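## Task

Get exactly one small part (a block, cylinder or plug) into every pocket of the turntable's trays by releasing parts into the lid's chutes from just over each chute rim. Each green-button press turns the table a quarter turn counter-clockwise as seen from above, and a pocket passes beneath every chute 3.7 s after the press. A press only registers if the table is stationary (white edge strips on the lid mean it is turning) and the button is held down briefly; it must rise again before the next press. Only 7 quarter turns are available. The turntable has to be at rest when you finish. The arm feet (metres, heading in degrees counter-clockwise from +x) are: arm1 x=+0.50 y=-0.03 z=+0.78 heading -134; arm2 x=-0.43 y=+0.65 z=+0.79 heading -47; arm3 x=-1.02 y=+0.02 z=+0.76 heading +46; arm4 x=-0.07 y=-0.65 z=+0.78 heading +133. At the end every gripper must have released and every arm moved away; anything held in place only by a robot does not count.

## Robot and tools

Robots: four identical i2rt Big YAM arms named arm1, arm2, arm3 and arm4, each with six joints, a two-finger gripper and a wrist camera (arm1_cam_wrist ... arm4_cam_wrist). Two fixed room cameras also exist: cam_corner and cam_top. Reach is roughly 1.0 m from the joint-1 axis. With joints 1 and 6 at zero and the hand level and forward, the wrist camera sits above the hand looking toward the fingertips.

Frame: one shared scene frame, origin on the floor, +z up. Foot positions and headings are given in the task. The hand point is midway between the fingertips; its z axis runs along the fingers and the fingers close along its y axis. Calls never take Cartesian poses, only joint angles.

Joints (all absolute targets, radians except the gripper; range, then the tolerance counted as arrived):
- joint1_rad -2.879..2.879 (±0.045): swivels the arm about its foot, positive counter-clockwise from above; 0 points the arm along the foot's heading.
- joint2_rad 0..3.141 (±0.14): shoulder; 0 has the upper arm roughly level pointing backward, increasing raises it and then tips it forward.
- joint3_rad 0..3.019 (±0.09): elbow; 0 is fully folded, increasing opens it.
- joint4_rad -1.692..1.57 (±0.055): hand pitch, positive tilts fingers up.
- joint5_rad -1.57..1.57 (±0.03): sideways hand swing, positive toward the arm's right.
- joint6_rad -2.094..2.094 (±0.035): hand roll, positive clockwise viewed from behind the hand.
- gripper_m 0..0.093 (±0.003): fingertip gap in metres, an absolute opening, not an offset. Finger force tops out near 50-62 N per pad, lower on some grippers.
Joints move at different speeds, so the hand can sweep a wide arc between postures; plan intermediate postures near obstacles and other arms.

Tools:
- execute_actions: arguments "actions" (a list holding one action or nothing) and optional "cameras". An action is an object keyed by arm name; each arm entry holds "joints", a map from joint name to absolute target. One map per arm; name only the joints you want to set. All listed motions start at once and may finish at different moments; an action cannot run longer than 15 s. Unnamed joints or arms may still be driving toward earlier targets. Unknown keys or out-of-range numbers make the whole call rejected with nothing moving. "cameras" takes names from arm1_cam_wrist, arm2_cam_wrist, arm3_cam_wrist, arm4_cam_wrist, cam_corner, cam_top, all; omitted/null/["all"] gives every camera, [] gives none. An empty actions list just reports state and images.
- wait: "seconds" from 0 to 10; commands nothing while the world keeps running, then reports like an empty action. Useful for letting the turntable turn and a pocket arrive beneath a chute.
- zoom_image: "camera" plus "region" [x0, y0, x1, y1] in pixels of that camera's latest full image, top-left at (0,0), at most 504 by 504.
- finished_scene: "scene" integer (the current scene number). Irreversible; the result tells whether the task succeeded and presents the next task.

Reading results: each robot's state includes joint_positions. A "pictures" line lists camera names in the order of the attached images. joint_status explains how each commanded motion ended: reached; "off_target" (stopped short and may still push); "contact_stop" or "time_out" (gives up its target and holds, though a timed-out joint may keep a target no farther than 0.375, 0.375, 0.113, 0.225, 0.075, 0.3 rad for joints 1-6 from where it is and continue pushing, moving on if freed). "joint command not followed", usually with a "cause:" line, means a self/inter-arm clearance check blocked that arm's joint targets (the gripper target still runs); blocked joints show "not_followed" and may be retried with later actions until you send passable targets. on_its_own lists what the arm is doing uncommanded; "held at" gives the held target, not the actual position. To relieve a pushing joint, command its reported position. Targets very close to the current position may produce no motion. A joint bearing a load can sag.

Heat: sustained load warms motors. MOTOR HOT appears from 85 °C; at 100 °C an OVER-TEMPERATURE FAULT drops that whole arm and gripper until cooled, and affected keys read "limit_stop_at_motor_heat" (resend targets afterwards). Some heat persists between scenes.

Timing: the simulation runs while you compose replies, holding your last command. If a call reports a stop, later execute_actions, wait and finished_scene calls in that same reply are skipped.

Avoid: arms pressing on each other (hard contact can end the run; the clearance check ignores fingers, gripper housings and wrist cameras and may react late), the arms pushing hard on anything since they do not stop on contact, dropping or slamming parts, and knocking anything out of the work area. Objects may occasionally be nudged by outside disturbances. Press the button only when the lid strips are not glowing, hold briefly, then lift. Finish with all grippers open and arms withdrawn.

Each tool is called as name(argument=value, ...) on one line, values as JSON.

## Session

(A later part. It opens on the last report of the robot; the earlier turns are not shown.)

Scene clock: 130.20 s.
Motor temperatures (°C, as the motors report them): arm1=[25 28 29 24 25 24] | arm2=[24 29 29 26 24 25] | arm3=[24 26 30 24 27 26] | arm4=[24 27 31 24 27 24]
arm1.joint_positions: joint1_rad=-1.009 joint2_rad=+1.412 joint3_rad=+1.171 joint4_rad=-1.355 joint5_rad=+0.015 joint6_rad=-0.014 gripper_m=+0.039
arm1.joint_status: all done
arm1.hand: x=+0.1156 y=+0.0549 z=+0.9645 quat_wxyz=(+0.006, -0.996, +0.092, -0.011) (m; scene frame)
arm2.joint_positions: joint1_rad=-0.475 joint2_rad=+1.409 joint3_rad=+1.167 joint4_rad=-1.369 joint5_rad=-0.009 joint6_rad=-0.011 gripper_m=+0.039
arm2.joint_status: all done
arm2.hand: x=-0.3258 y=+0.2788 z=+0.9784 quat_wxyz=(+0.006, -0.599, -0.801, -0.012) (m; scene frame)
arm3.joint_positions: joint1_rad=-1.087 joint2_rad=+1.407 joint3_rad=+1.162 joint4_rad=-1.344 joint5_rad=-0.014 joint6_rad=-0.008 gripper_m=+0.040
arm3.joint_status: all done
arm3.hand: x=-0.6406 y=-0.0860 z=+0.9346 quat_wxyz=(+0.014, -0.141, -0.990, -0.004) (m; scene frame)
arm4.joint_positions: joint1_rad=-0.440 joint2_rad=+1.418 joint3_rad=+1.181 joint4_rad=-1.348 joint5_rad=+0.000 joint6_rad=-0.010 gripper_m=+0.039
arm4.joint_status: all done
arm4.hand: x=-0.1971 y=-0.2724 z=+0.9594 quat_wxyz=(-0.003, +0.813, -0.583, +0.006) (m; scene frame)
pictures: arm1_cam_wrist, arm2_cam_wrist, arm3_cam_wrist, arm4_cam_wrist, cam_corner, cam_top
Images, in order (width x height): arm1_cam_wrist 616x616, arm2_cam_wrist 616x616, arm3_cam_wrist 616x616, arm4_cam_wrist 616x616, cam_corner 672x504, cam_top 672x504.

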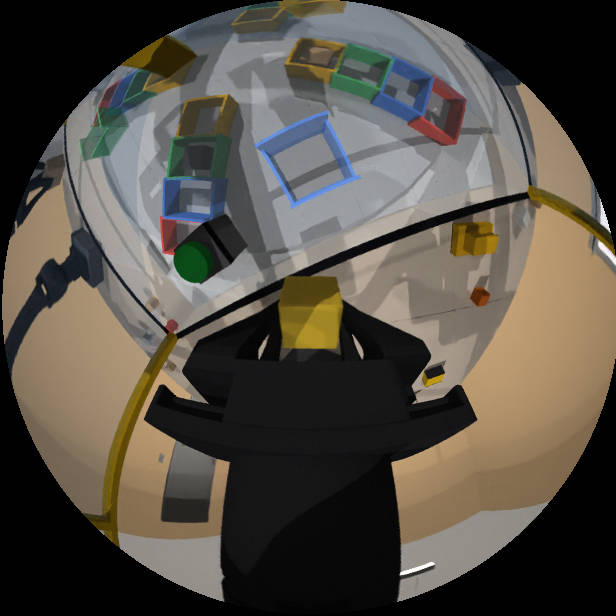

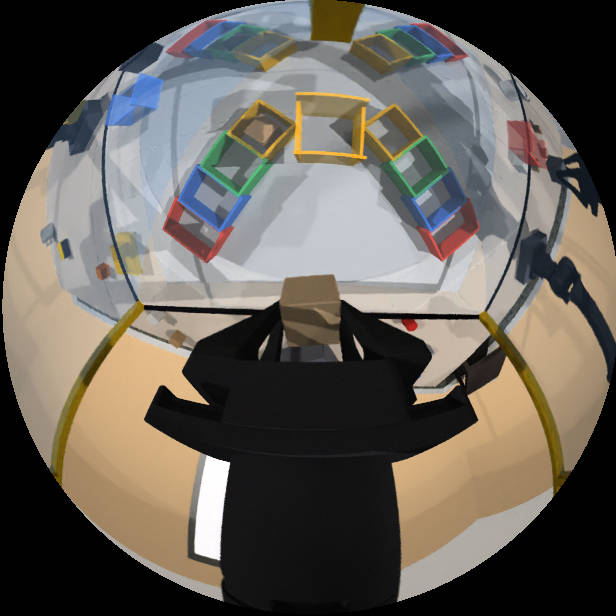

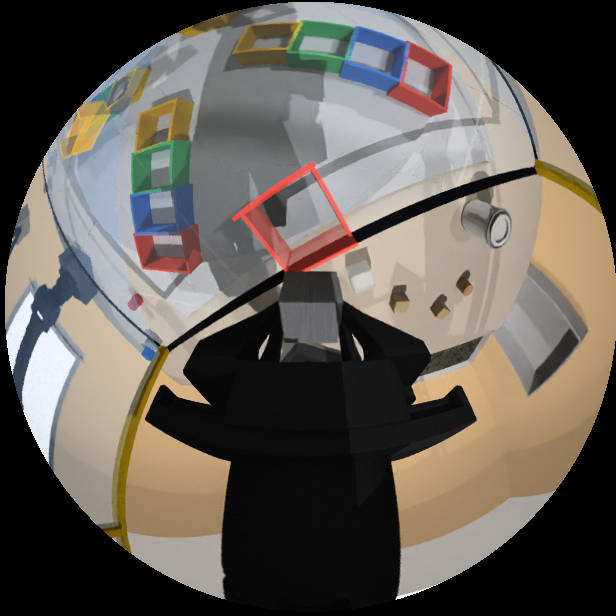

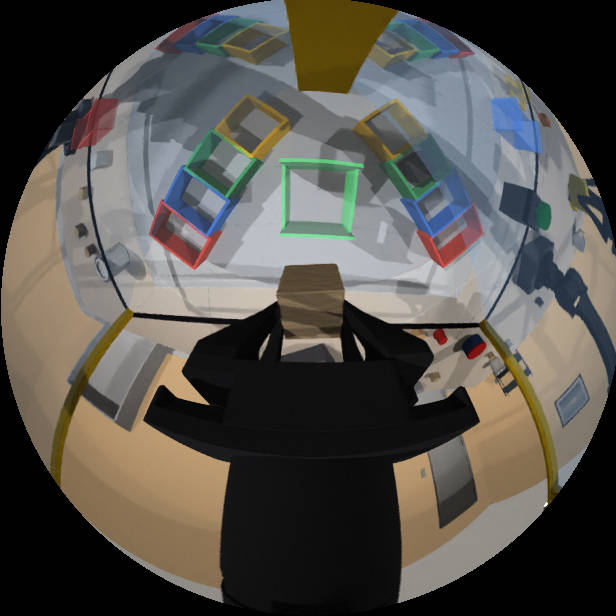

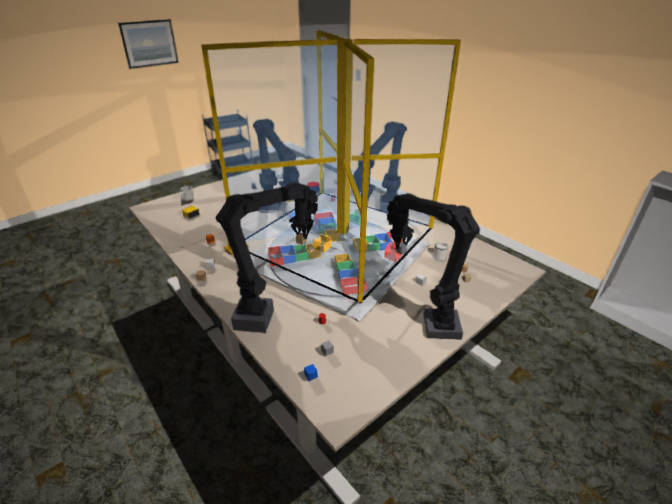

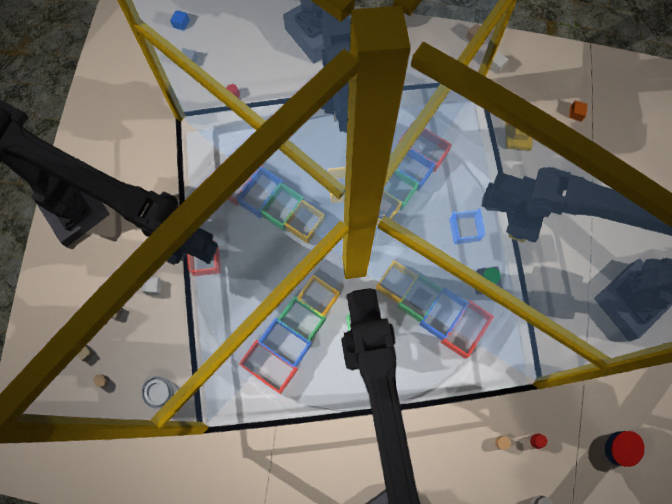

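execute_actions(actions=[{"arm1":{"joints":{"joint2_rad":1.67,"joint3_rad":1.4,"joint4_rad":-1.25,"joint6_rad":-0.46}},"arm2":{"joints":{"joint1_rad":-0.53,"joint2_rad":1.56,"joint4_rad":-0.855}},"arm3":{"joints":{"joint1_rad":-1.055,"joint2_rad":1.525,"joint3_rad":1.305,"joint4_rad":-1.28,"joint6_rad":-0.5}},"arm4":{"joints":{"joint1_rad":-0.472,"joint2_rad":1.58,"joint3_rad":1.32,"joint4_rad":-1.24}}}])

zoom_image(camera="cam_top", region=[200,110,520,400])

Scene clock: 153.77 s.
Motor temperatures (°C, as the motors report them): arm1=[25 28 31 24 25 24] | arm2=[24 29 31 26 24 25] | arm3=[24 27 32 24 27 26] | arm4=[24 27 33 24 27 24]
arm1.joint_positions: joint1_rad=-1.010 joint2_rad=+1.675 joint3_rad=+1.371 joint4_rad=-1.254 joint5_rad=+0.014 joint6_rad=-0.444 gripper_m=+0.039
arm1.joint_status: all done
arm1.hand: x=+0.0146 y=+0.0756 z=+0.9271 quat_wxyz=(+0.009, -0.993, -0.122, +0.007) (m; scene frame)
arm2.joint_positions: joint1_rad=-0.524 joint2_rad=+1.566 joint3_rad=+1.162 joint4_rad=-0.979 joint5_rad=-0.008 joint6_rad=+0.007 gripper_m=+0.039
arm2.joint_status: joint4_rad time_out (moved +0.389 of +0.514); the others done
arm2.on_its_own: joint4_rad reads -0.979 and still pushes toward -0.855 since a time_out
arm2.hand: x=-0.3224 y=+0.1795 z=+0.9196 quat_wxyz=(-0.083, -0.622, -0.777, +0.058) (m; scene frame)
arm3.joint_positions: joint1_rad=-1.058 joint2_rad=+1.518 joint3_rad=+1.259 joint4_rad=-1.285 joint5_rad=-0.014 joint6_rad=-0.490 gripper_m=+0.040
arm3.joint_status: all done
arm3.hand: x=-0.5869 y=-0.0883 z=+0.9264 quat_wxyz=(-0.009, +0.115, -0.993, +0.001) (m; scene frame)
arm4.joint_positions: joint1_rad=-0.462 joint2_rad=+1.601 joint3_rad=+1.277 joint4_rad=-1.249 joint5_rad=+0.000 joint6_rad=-0.010 gripper_m=+0.039
arm4.joint_status: all done
arm4.hand: x=-0.2069 y=-0.2086 z=+0.9196 quat_wxyz=(-0.007, +0.806, -0.592, +0.001) (m; scene frame)
pictures: arm1_cam_wrist, arm2_cam_wrist, arm3_cam_wrist, arm4_cam_wrist, cam_corner, cam_top
Images, in order (width x height): arm1_cam_wrist 616x616, arm2_cam_wrist 616x616, arm3_cam_wrist 616x616, arm4_cam_wrist 616x616, cam_corner 672x504, cam_top 672x504.

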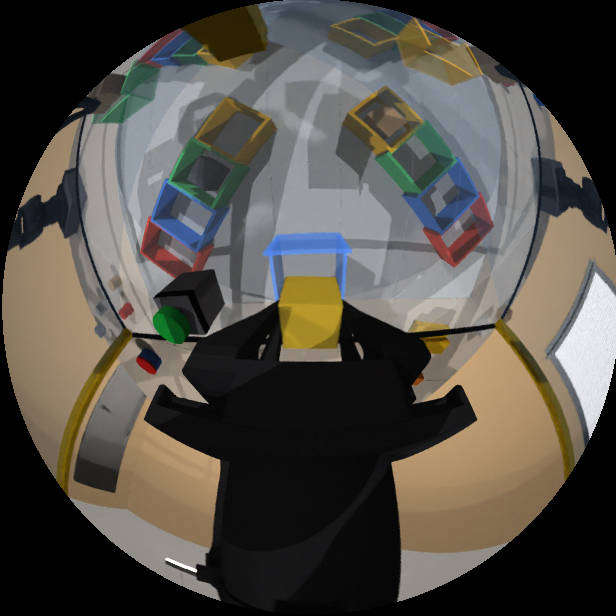

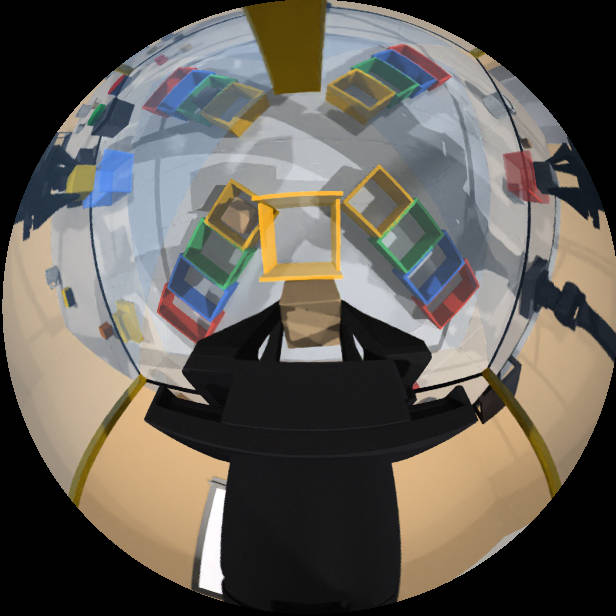

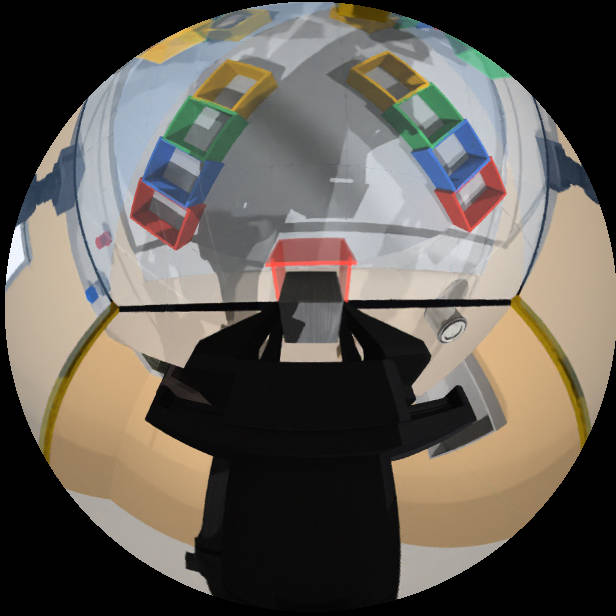

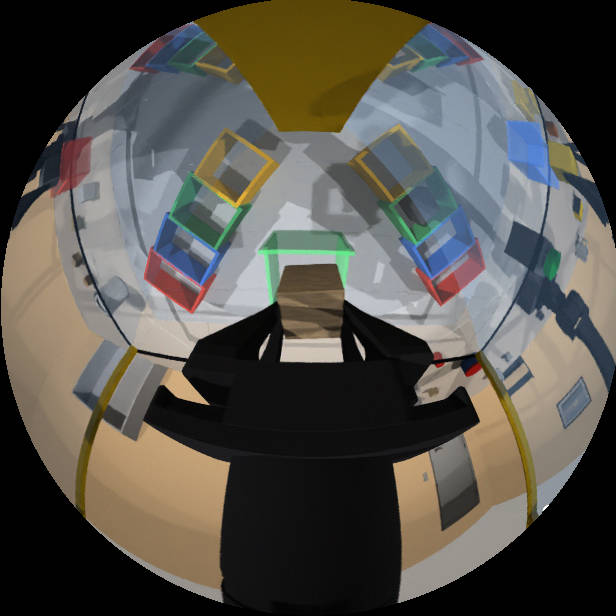

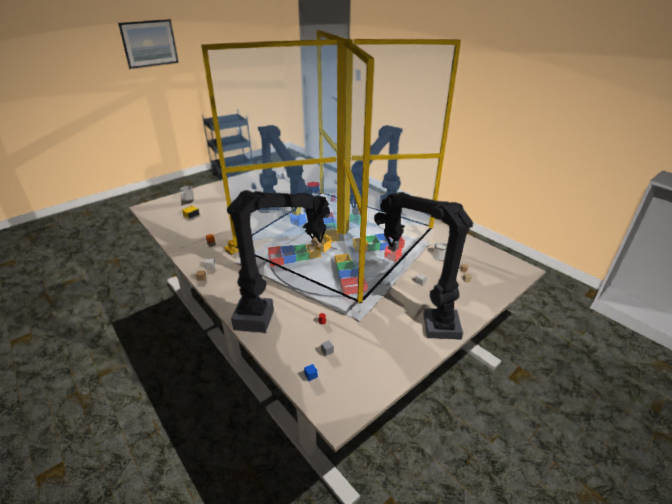

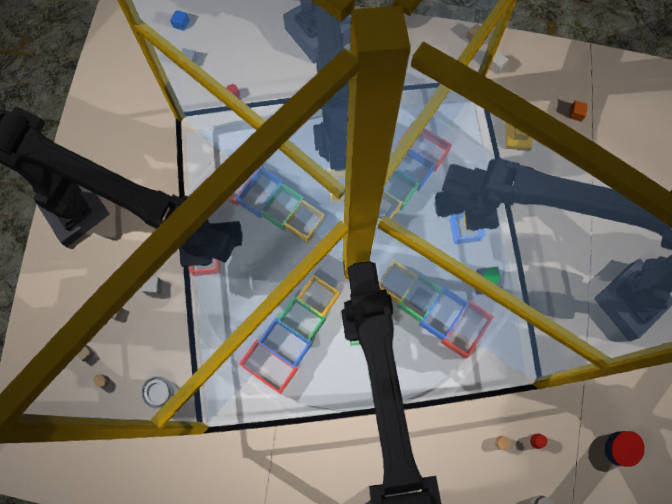

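Region (200, 110, 520, 400) of cam_top's 672x504 image, scaled by 1.575, with more detail than that image has; it fills the top 457 rows of this view, and the rest is white.

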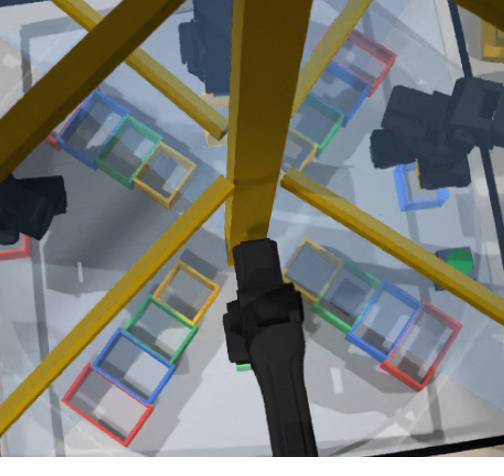

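execute_actions(actions=[{"arm1":{"joints":{"joint2_rad":1.47,"joint3_rad":1.26,"joint4_rad":-1.35}},"arm2":{"joints":{"joint1_rad":-0.487,"joint2_rad":1.4,"joint3_rad":1.02,"joint4_rad":-0.6}},"arm3":{"joints":{"joint4_rad":-1.375}},"arm4":{"joints":{"joint1_rad":-0.445,"joint4_rad":-1.33}}}], cameras=[])

execute_actions(actions=[{"arm1":{"joints":{"joint1_rad":-0.73}},"arm2":{"joints":{"joint2_rad":1.5,"joint4_rad":-0.47}}}])

zoom_image(camera="arm1_cam_wrist", region=[150,60,480,360])

Scene clock: 173.00 s.
Motor temperatures (°C, as the motors report them): arm1=[25 29 31 24 25 24] | arm2=[24 29 32 27 24 25] | arm3=[24 27 33 24 27 26] | arm4=[24 28 34 24 27 24]
arm1.joint_positions: joint1_rad=-1.010 joint2_rad=+1.456 joint3_rad=+1.254 joint4_rad=-1.344 joint5_rad=+0.014 joint6_rad=-0.444 gripper_m=+0.039
arm1.joint_status: all done
arm1.hand: x=+0.0837 y=+0.0616 z=+0.9789 quat_wxyz=(+0.011, -0.992, -0.121, +0.012) (m; scene frame)
arm2.joint_positions: joint1_rad=-0.498 joint2_rad=+1.395 joint3_rad=+0.998 joint4_rad=-0.620 joint5_rad=-0.006 joint6_rad=+0.007 gripper_m=+0.039
arm2.joint_status: all done
arm2.hand: x=-0.3058 y=+0.1645 z=+0.9608 quat_wxyz=(-0.225, -0.590, -0.757, +0.168) (m; scene frame)
arm3.joint_positions: joint1_rad=-1.056 joint2_rad=+1.518 joint3_rad=+1.261 joint4_rad=-1.340 joint5_rad=-0.018 joint6_rad=-0.498 gripper_m=+0.040
arm3.joint_status: all done
arm3.hand: x=-0.5990 y=-0.0838 z=+0.9270 quat_wxyz=(+0.015, +0.119, -0.993, -0.010) (m; scene frame)
arm4.joint_positions: joint1_rad=-0.461 joint2_rad=+1.601 joint3_rad=+1.279 joint4_rad=-1.281 joint5_rad=+0.000 joint6_rad=-0.004 gripper_m=+0.039
arm4.joint_status: all done
arm4.hand: x=-0.2052 y=-0.2157 z=+0.9204 quat_wxyz=(+0.002, +0.805, -0.594, +0.014) (m; scene frame)
pictures: none
No camera images: the call's "cameras" was empty. Leave "cameras" out to get every camera's image.

Scene clock: 174.03 s.
Motor temperatures (°C, as the motors report them): arm1=[25 29 31 24 25 24] | arm2=[24 29 32 27 24 25] | arm3=[24 27 33 24 27 26] | arm4=[24 28 34 24 27 24]
arm1.joint_positions: joint1_rad=-0.716 joint2_rad=+1.456 joint3_rad=+1.254 joint4_rad=-1.344 joint5_rad=+0.014 joint6_rad=-0.446 gripper_m=+0.039
arm1.joint_status: all done
arm1.hand: x=+0.0762 y=-0.0631 z=+0.9788 quat_wxyz=(+0.009, -0.964, -0.266, +0.013) (m; scene frame)
arm2.joint_positions: joint1_rad=-0.498 joint2_rad=+1.501 joint3_rad=+0.998 joint4_rad=-0.492 joint5_rad=-0.006 joint6_rad=+0.007 gripper_m=+0.039
arm2.joint_status: all done
arm2.hand: x=-0.2986 y=+0.1371 z=+0.9252 quat_wxyz=(-0.234, -0.588, -0.755, +0.174) (m; scene frame)
arm3.joint_positions: joint1_rad=-1.056 joint2_rad=+1.518 joint3_rad=+1.261 joint4_rad=-1.340 joint5_rad=-0.018 joint6_rad=-0.498 gripper_m=+0.040
arm3.joint_status: not commanded
arm3.hand: x=-0.5990 y=-0.0838 z=+0.9270 quat_wxyz=(+0.015, +0.119, -0.993, -0.010) (m; scene frame)
arm4.joint_positions: joint1_rad=-0.461 joint2_rad=+1.601 joint3_rad=+1.279 joint4_rad=-1.281 joint5_rad=+0.000 joint6_rad=-0.004 gripper_m=+0.039
arm4.joint_status: not commanded
arm4.hand: x=-0.2052 y=-0.2157 z=+0.9204 quat_wxyz=(+0.002, +0.805, -0.594, +0.014) (m; scene frame)
pictures: arm1_cam_wrist, arm2_cam_wrist, arm3_cam_wrist, arm4_cam_wrist, cam_corner, cam_top
Images, in order (width x height): arm1_cam_wrist 616x616, arm2_cam_wrist 616x616, arm3_cam_wrist 616x616, arm4_cam_wrist 616x616, cam_corner 672x504, cam_top 672x504.

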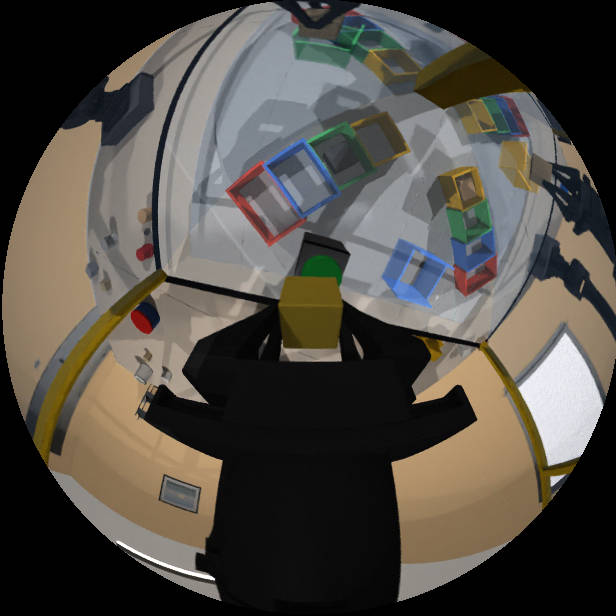

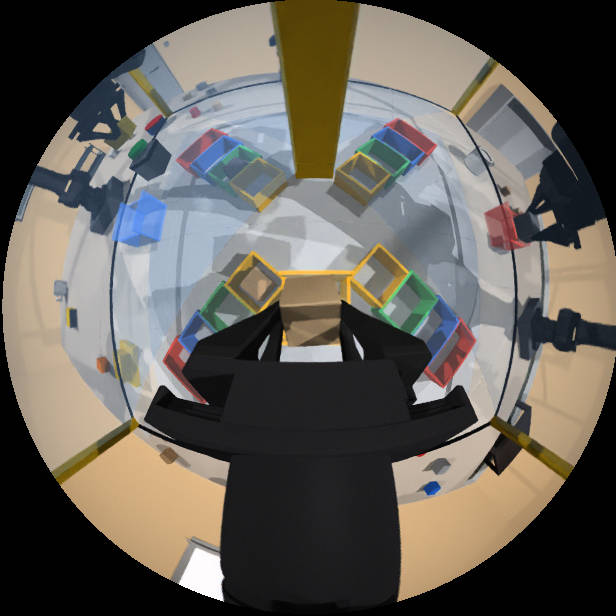

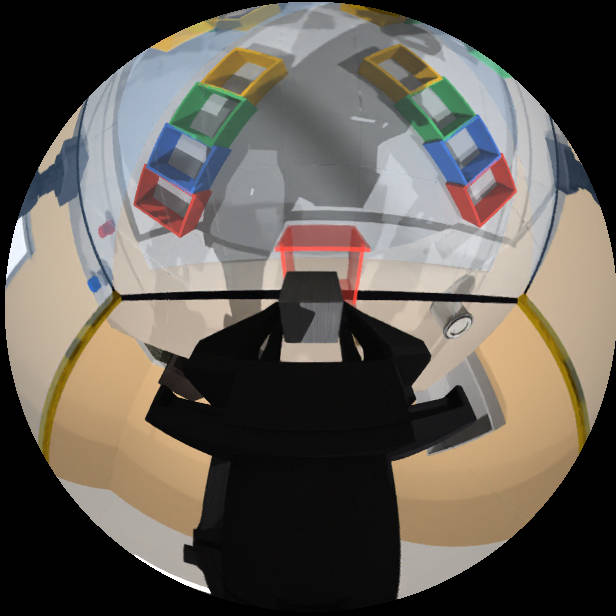

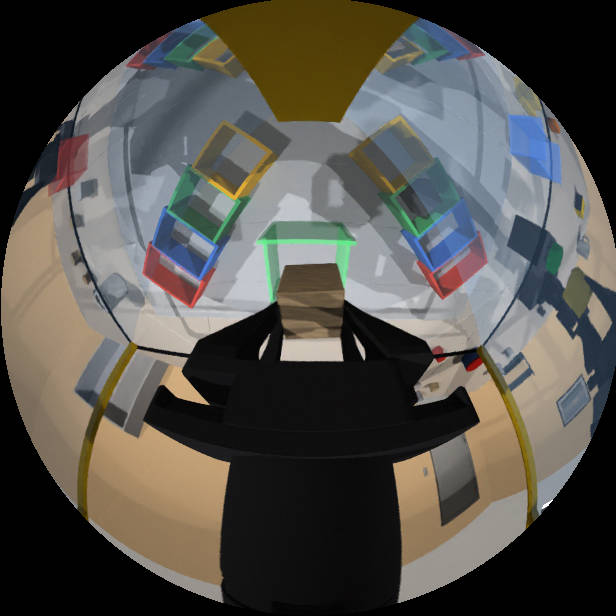

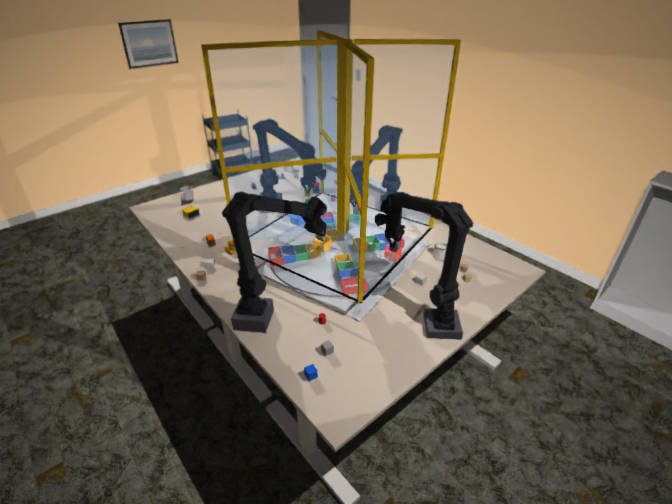

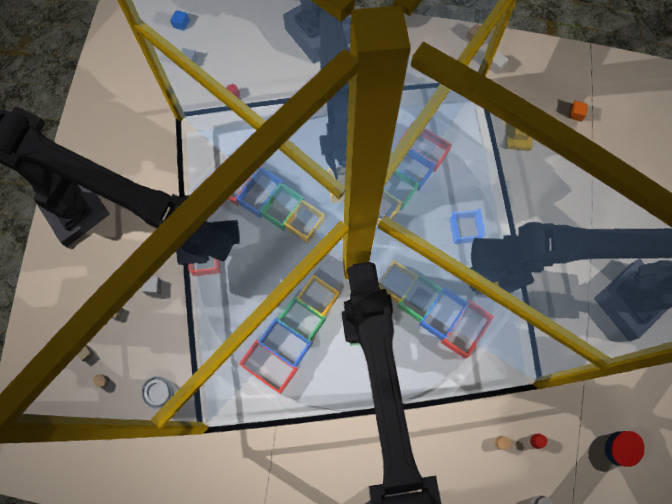

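Region (150, 60, 480, 360) of arm1_cam_wrist's 616x616 image, scaled by 1.527, with more detail than that image has; it fills the top 458 rows of this view, and the rest is white.

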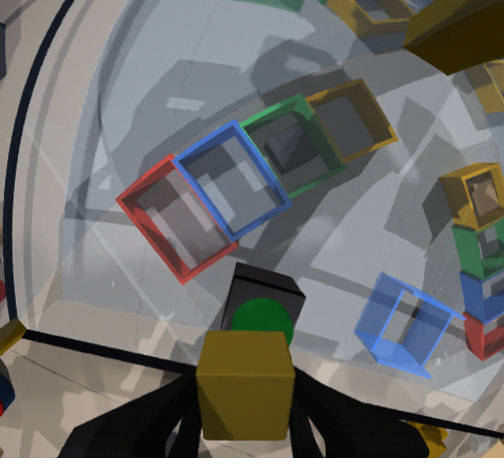

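execute_actions(actions=[{"arm1":{"joints":{"joint1_rad":-0.755}},"arm3":{"joints":{"joint4_rad":-1.29}},"arm4":{"joints":{"joint4_rad":-1.24}}}], cameras=[])

execute_actions(actions=[{"arm1":{"joints":{"joint2_rad":1.505,"joint3_rad":1.19,"joint4_rad":-1.245}}}], cameras=["cam_top","arm4_cam_wrist"])

execute_actions(actions=[{"arm1":{"joints":{"joint3_rad":1.44,"joint4_rad":-1.305}}}], cameras=["cam_top"])

execute_actions(actions=[{"arm1":{"joints":{"joint1_rad":-1.02,"joint2_rad":1.66}}}], cameras=["cam_top"])

wait(seconds=1)

wait(seconds=0.5)

Scene clock: 191.17 s.
Motor temperatures (°C, as the motors report them): arm1=[25 28 31 24 25 24] | arm2=[24 29 32 26 24 25] | arm3=[24 27 34 24 27 26] | arm4=[24 28 35 24 27 24]
arm1.joint_positions: joint1_rad=-0.744 joint2_rad=+1.456 joint3_rad=+1.254 joint4_rad=-1.344 joint5_rad=+0.014 joint6_rad=-0.446 gripper_m=+0.039
arm1.joint_status: all done
arm1.hand: x=+0.0753 y=-0.0511 z=+0.9788 quat_wxyz=(+0.010, -0.967, -0.253, +0.013) (m; scene frame)
arm2.joint_positions: joint1_rad=-0.498 joint2_rad=+1.501 joint3_rad=+0.998 joint4_rad=-0.492 joint5_rad=-0.006 joint6_rad=+0.007 gripper_m=+0.039
arm2.joint_status: not commanded
arm2.hand: x=-0.2986 y=+0.1371 z=+0.9252 quat_wxyz=(-0.234, -0.588, -0.755, +0.174) (m; scene frame)
arm3.joint_positions: joint1_rad=-1.056 joint2_rad=+1.518 joint3_rad=+1.261 joint4_rad=-1.300 joint5_rad=-0.016 joint6_rad=-0.498 gripper_m=+0.040
arm3.joint_status: all done
arm3.hand: x=-0.5897 y=-0.0864 z=+0.9269 quat_wxyz=(-0.003, +0.119, -0.993, -0.003) (m; scene frame)
arm4.joint_positions: joint1_rad=-0.459 joint2_rad=+1.601 joint3_rad=+1.279 joint4_rad=-1.255 joint5_rad=+0.000 joint6_rad=-0.004 gripper_m=+0.039
arm4.joint_status: all done
arm4.hand: x=-0.2078 y=-0.2098 z=+0.9203 quat_wxyz=(-0.006, +0.805, -0.593, +0.003) (m; scene frame)
pictures: none
No camera images: the call's "cameras" was empty. Leave "cameras" out to get every camera's image.

Scene clock: 191.90 s.
Motor temperatures (°C, as the motors report them): arm1=[25 28 31 24 25 24] | arm2=[24 29 32 26 24 25] | arm3=[24 27 34 24 27 26] | arm4=[24 28 35 24 27 24]
arm1.joint_positions: joint1_rad=-0.744 joint2_rad=+1.484 joint3_rad=+1.196 joint4_rad=-1.265 joint5_rad=+0.014 joint6_rad=-0.446 gripper_m=+0.039
arm1.joint_status: all done
arm1.hand: x=+0.0742 y=-0.0512 z=+0.9460 quat_wxyz=(+0.009, -0.967, -0.253, +0.010) (m; scene frame)
arm2.joint_positions: joint1_rad=-0.498 joint2_rad=+1.501 joint3_rad=+0.998 joint4_rad=-0.492 joint5_rad=-0.006 joint6_rad=+0.007 gripper_m=+0.039
arm2.joint_status: not commanded
arm2.hand: x=-0.2986 y=+0.1371 z=+0.9252 quat_wxyz=(-0.234, -0.588, -0.755, +0.174) (m; scene frame)
arm3.joint_positions: joint1_rad=-1.056 joint2_rad=+1.518 joint3_rad=+1.261 joint4_rad=-1.300 joint5_rad=-0.016 joint6_rad=-0.498 gripper_m=+0.040
arm3.joint_status: not commanded
arm3.hand: x=-0.5897 y=-0.0864 z=+0.9269 quat_wxyz=(-0.003, +0.119, -0.993, -0.003) (m; scene frame)
arm4.joint_positions: joint1_rad=-0.459 joint2_rad=+1.601 joint3_rad=+1.279 joint4_rad=-1.255 joint5_rad=+0.000 joint6_rad=-0.004 gripper_m=+0.039
arm4.joint_status: not commanded
arm4.hand: x=-0.2078 y=-0.2098 z=+0.9203 quat_wxyz=(-0.006, +0.805, -0.593, +0.003) (m; scene frame)
pictures: arm4_cam_wrist, cam_top
Images, in order (width x height): arm4_cam_wrist 616x616, cam_top 672x504.

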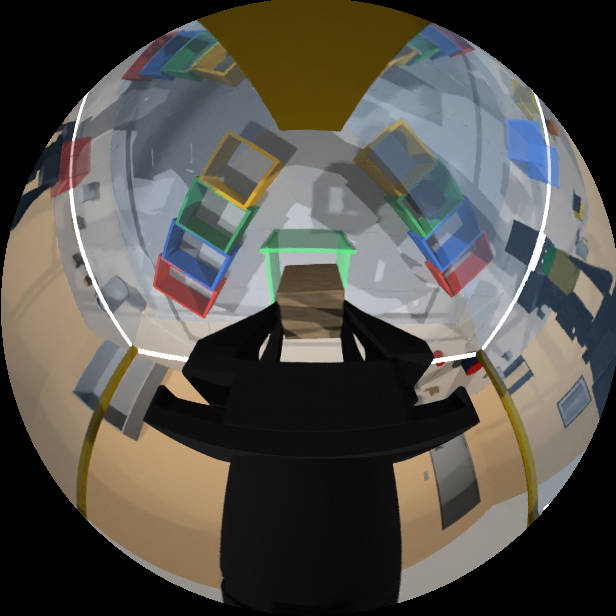

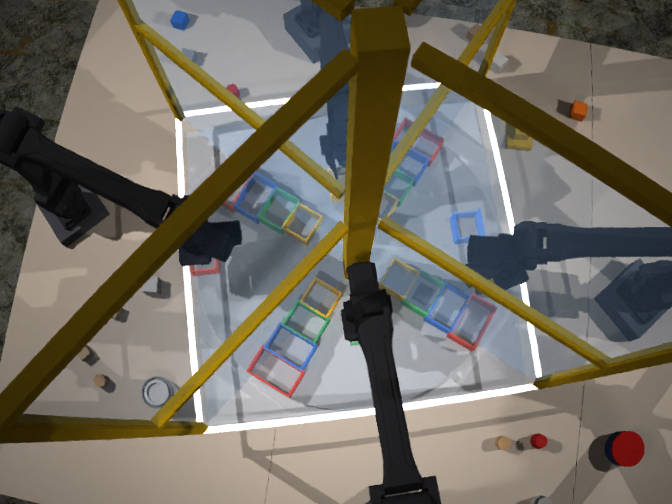

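Scene clock: 192.90 s.
Motor temperatures (°C, as the motors report them): arm1=[25 28 31 24 25 24] | arm2=[24 29 32 26 24 25] | arm3=[24 27 34 24 27 26] | arm4=[24 28 35 24 27 24]
arm1.joint_positions: joint1_rad=-0.744 joint2_rad=+1.501 joint3_rad=+1.407 joint4_rad=-1.298 joint5_rad=+0.014 joint6_rad=-0.446 gripper_m=+0.039
arm1.joint_status: all done
arm1.hand: x=+0.0146 y=-0.0551 z=+1.0224 quat_wxyz=(+0.024, -0.964, -0.251, +0.089) (m; scene frame)
arm2.joint_positions: joint1_rad=-0.498 joint2_rad=+1.501 joint3_rad=+0.998 joint4_rad=-0.492 joint5_rad=-0.006 joint6_rad=+0.007 gripper_m=+0.039
arm2.joint_status: not commanded
arm2.hand: x=-0.2986 y=+0.1371 z=+0.9252 quat_wxyz=(-0.234, -0.588, -0.755, +0.174) (m; scene frame)
arm3.joint_positions: joint1_rad=-1.056 joint2_rad=+1.518 joint3_rad=+1.261 joint4_rad=-1.300 joint5_rad=-0.016 joint6_rad=-0.498 gripper_m=+0.040
arm3.joint_status: not commanded
arm3.hand: x=-0.5897 y=-0.0864 z=+0.9269 quat_wxyz=(-0.003, +0.119, -0.993, -0.003) (m; scene frame)
arm4.joint_positions: joint1_rad=-0.459 joint2_rad=+1.601 joint3_rad=+1.279 joint4_rad=-1.255 joint5_rad=+0.000 joint6_rad=-0.004 gripper_m=+0.039
arm4.joint_status: not commanded
arm4.hand: x=-0.2078 y=-0.2098 z=+0.9203 quat_wxyz=(-0.006, +0.805, -0.593, +0.003) (m; scene frame)
pictures: cam_top
Images, in order (width x height): cam_top 672x504.

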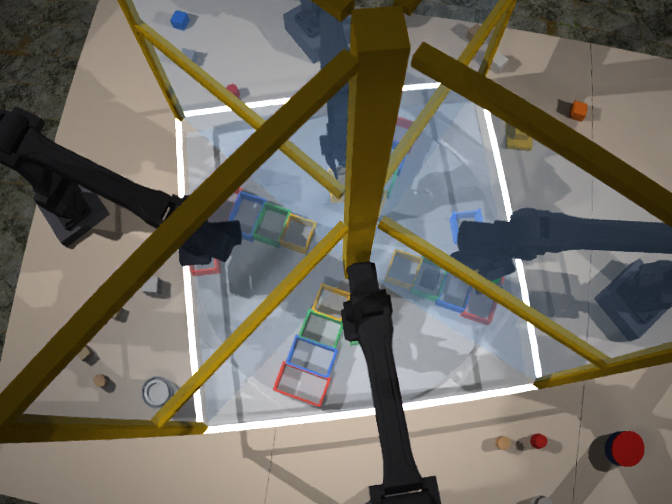

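Scene clock: 194.10 s.
Motor temperatures (°C, as the motors report them): arm1=[25 28 31 24 25 24] | arm2=[24 29 32 26 24 25] | arm3=[24 27 34 24 27 26] | arm4=[24 28 35 24 27 24]
arm1.joint_positions: joint1_rad=-1.033 joint2_rad=+1.672 joint3_rad=+1.407 joint4_rad=-1.298 joint5_rad=+0.016 joint6_rad=-0.446 gripper_m=+0.039
arm1.joint_status: all done
arm1.hand: x=+0.0153 y=+0.0871 z=+0.9414 quat_wxyz=(+0.009, -0.994, -0.111, +0.003) (m; scene frame)
arm2.joint_positions: joint1_rad=-0.498 joint2_rad=+1.501 joint3_rad=+0.998 joint4_rad=-0.492 joint5_rad=-0.006 joint6_rad=+0.007 gripper_m=+0.039
arm2.joint_status: not commanded
arm2.hand: x=-0.2986 y=+0.1371 z=+0.9252 quat_wxyz=(-0.234, -0.588, -0.755, +0.174) (m; scene frame)
arm3.joint_positions: joint1_rad=-1.056 joint2_rad=+1.518 joint3_rad=+1.261 joint4_rad=-1.300 joint5_rad=-0.016 joint6_rad=-0.498 gripper_m=+0.040
arm3.joint_status: not commanded
arm3.hand: x=-0.5897 y=-0.0864 z=+0.9269 quat_wxyz=(-0.003, +0.119, -0.993, -0.003) (m; scene frame)
arm4.joint_positions: joint1_rad=-0.459 joint2_rad=+1.601 joint3_rad=+1.279 joint4_rad=-1.255 joint5_rad=+0.000 joint6_rad=-0.004 gripper_m=+0.039
arm4.joint_status: not commanded
arm4.hand: x=-0.2078 y=-0.2098 z=+0.9203 quat_wxyz=(-0.006, +0.805, -0.593, +0.003) (m; scene frame)
pictures: cam_top
Images, in order (width x height): cam_top 672x504.

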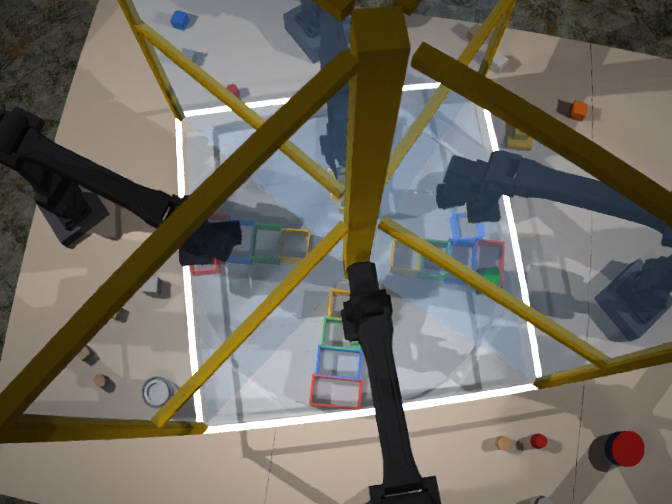

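Scene clock: 195.10 s.
Motor temperatures (°C, as the motors report them): arm1=[25 28 31 24 25 24] | arm2=[24 29 32 26 24 25] | arm3=[24 27 34 24 27 26] | arm4=[24 28 35 24 27 24]
arm1.joint_positions: joint1_rad=-1.033 joint2_rad=+1.672 joint3_rad=+1.407 joint4_rad=-1.298 joint5_rad=+0.016 joint6_rad=-0.446 gripper_m=+0.039
arm1.joint_status: all done
arm1.hand: x=+0.0153 y=+0.0871 z=+0.9414 quat_wxyz=(+0.009, -0.994, -0.111, +0.003) (m; scene frame)
arm2.joint_positions: joint1_rad=-0.498 joint2_rad=+1.501 joint3_rad=+0.998 joint4_rad=-0.492 joint5_rad=-0.006 joint6_rad=+0.007 gripper_m=+0.039
arm2.joint_status: not commanded
arm2.hand: x=-0.2986 y=+0.1371 z=+0.9252 quat_wxyz=(-0.234, -0.588, -0.755, +0.174) (m; scene frame)
arm3.joint_positions: joint1_rad=-1.056 joint2_rad=+1.518 joint3_rad=+1.261 joint4_rad=-1.300 joint5_rad=-0.016 joint6_rad=-0.498 gripper_m=+0.040
arm3.joint_status: not commanded
arm3.hand: x=-0.5897 y=-0.0864 z=+0.9269 quat_wxyz=(-0.003, +0.119, -0.993, -0.003) (m; scene frame)
arm4.joint_positions: joint1_rad=-0.459 joint2_rad=+1.601 joint3_rad=+1.279 joint4_rad=-1.255 joint5_rad=+0.000 joint6_rad=-0.004 gripper_m=+0.039
arm4.joint_status: not commanded
arm4.hand: x=-0.2078 y=-0.2098 z=+0.9203 quat_wxyz=(-0.006, +0.805, -0.593, +0.003) (m; scene frame)
wait: 1.00 s; at rest by 0.27 s
pictures: arm1_cam_wrist, arm2_cam_wrist, arm3_cam_wrist, arm4_cam_wrist, cam_corner, cam_top
Images, in order (width x height): arm1_cam_wrist 616x616, arm2_cam_wrist 616x616, arm3_cam_wrist 616x616, arm4_cam_wrist 616x616, cam_corner 672x504, cam_top 672x504.

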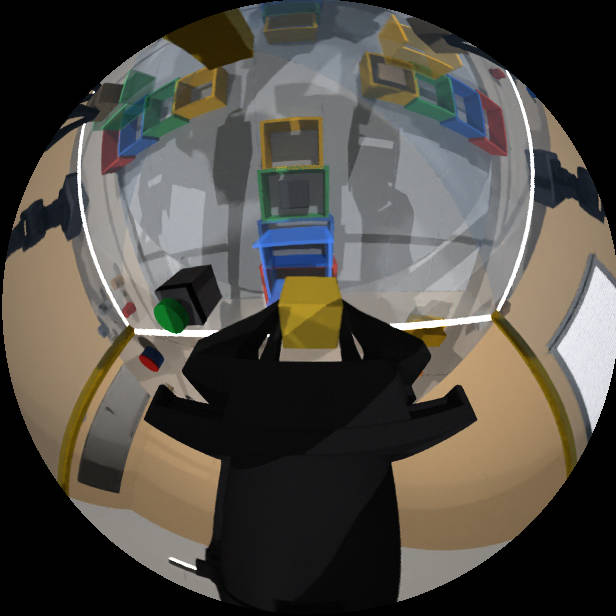

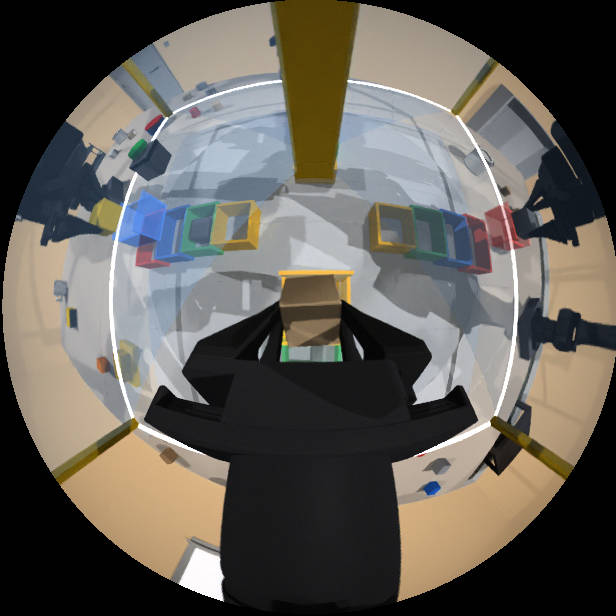

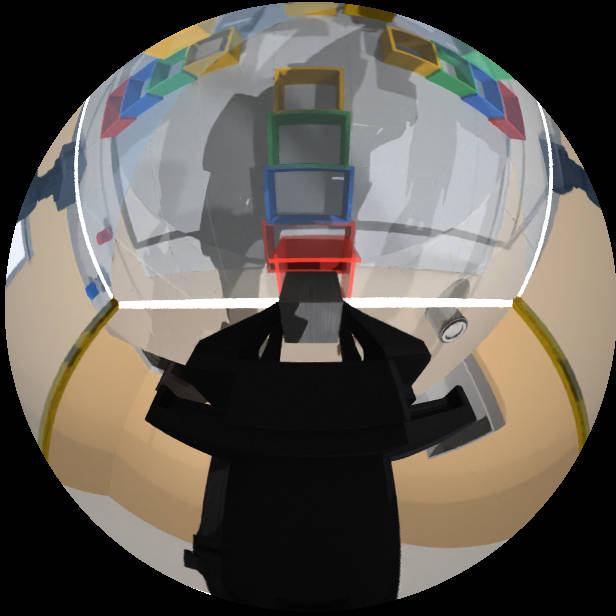

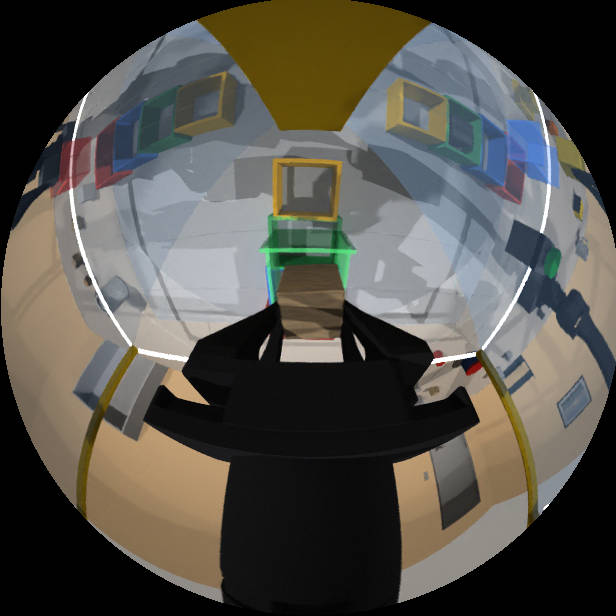

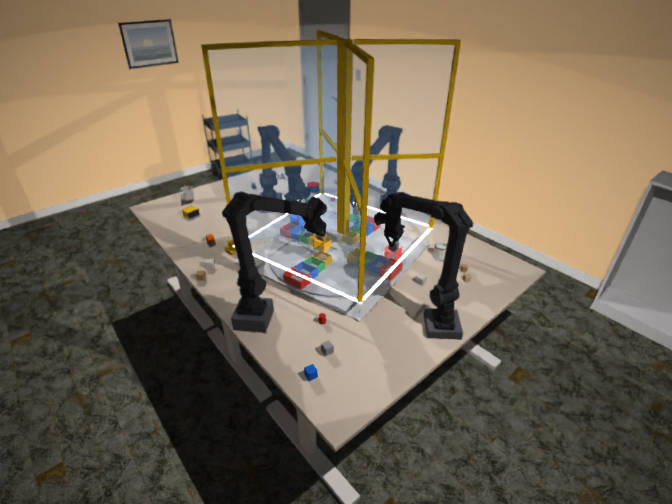

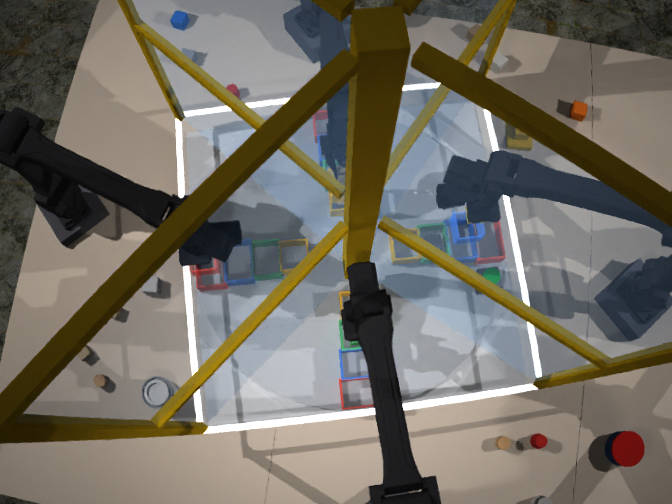

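Scene clock: 195.60 s.
Motor temperatures (°C, as the motors report them): arm1=[25 28 31 24 25 24] | arm2=[24 29 32 26 24 25] | arm3=[24 27 34 24 27 26] | arm4=[24 28 35 24 27 24]
arm1.joint_positions: joint1_rad=-1.033 joint2_rad=+1.672 joint3_rad=+1.407 joint4_rad=-1.298 joint5_rad=+0.016 joint6_rad=-0.446 gripper_m=+0.039
arm1.joint_status: all done
arm1.hand: x=+0.0153 y=+0.0871 z=+0.9414 quat_wxyz=(+0.009, -0.994, -0.111, +0.003) (m; scene frame)
arm2.joint_positions: joint1_rad=-0.498 joint2_rad=+1.501 joint3_rad=+0.998 joint4_rad=-0.492 joint5_rad=-0.006 joint6_rad=+0.007 gripper_m=+0.039
arm2.joint_status: not commanded
arm2.hand: x=-0.2986 y=+0.1371 z=+0.9252 quat_wxyz=(-0.234, -0.588, -0.755, +0.174) (m; scene frame)
arm3.joint_positions: joint1_rad=-1.056 joint2_rad=+1.518 joint3_rad=+1.261 joint4_rad=-1.300 joint5_rad=-0.016 joint6_rad=-0.498 gripper_m=+0.040
arm3.joint_status: not commanded
arm3.hand: x=-0.5897 y=-0.0864 z=+0.9269 quat_wxyz=(-0.003, +0.119, -0.993, -0.003) (m; scene frame)
arm4.joint_positions: joint1_rad=-0.459 joint2_rad=+1.601 joint3_rad=+1.279 joint4_rad=-1.255 joint5_rad=+0.000 joint6_rad=-0.004 gripper_m=+0.039
arm4.joint_status: not commanded
arm4.hand: x=-0.2078 y=-0.2098 z=+0.9203 quat_wxyz=(-0.006, +0.805, -0.593, +0.003) (m; scene frame)
wait: 0.50 s; at rest by 0.27 s
pictures: arm1_cam_wrist, arm2_cam_wrist, arm3_cam_wrist, arm4_cam_wrist, cam_corner, cam_top
Images, in order (width x height): arm1_cam_wrist 616x616, arm2_cam_wrist 616x616, arm3_cam_wrist 616x616, arm4_cam_wrist 616x616, cam_corner 672x504, cam_top 672x504.

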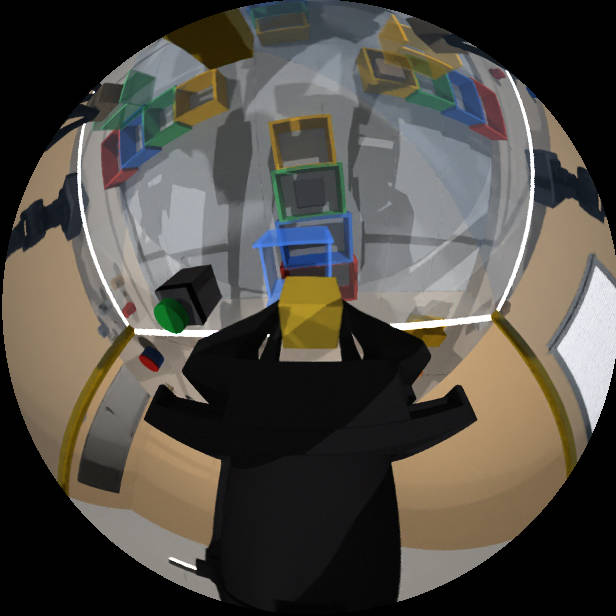

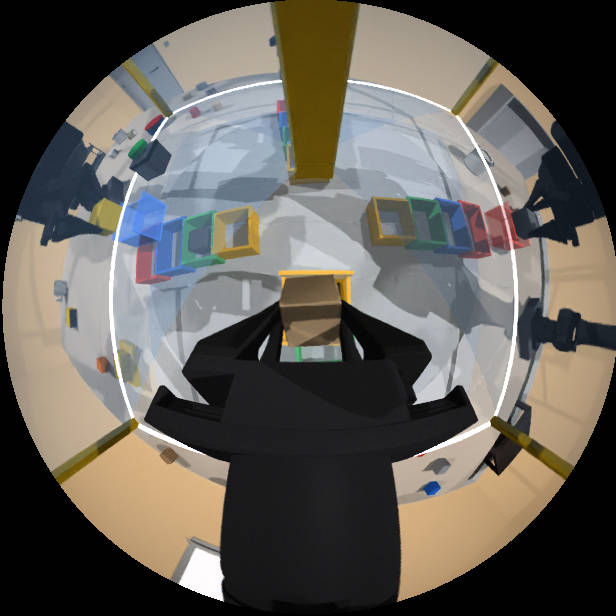

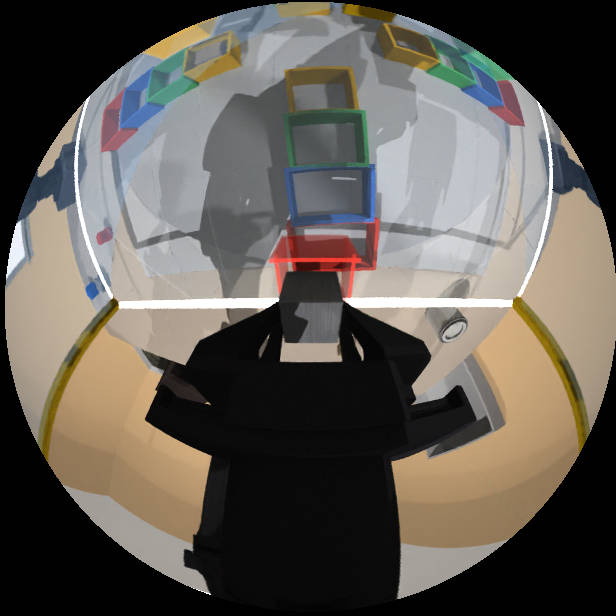

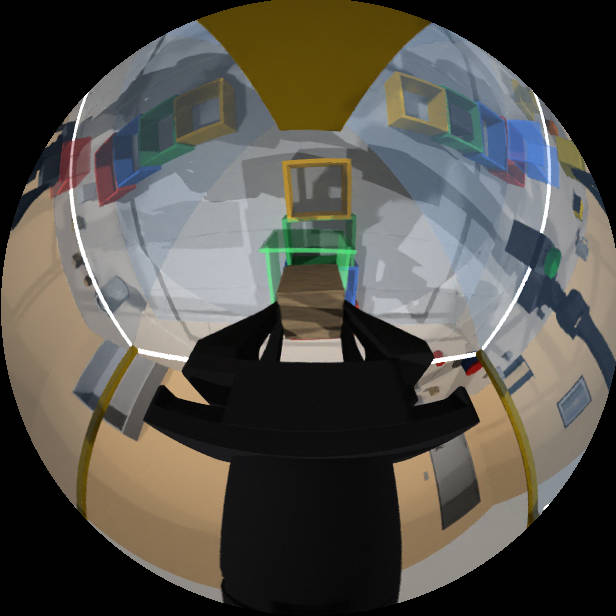

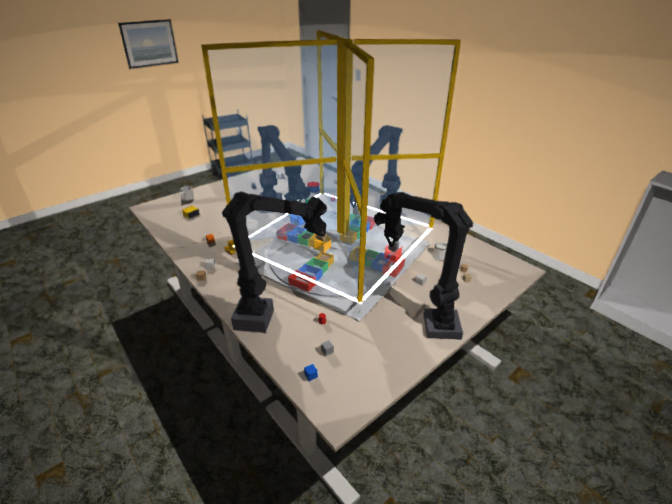

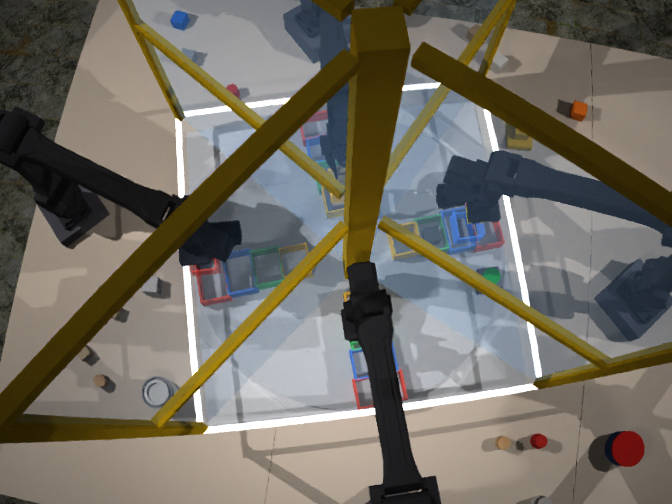

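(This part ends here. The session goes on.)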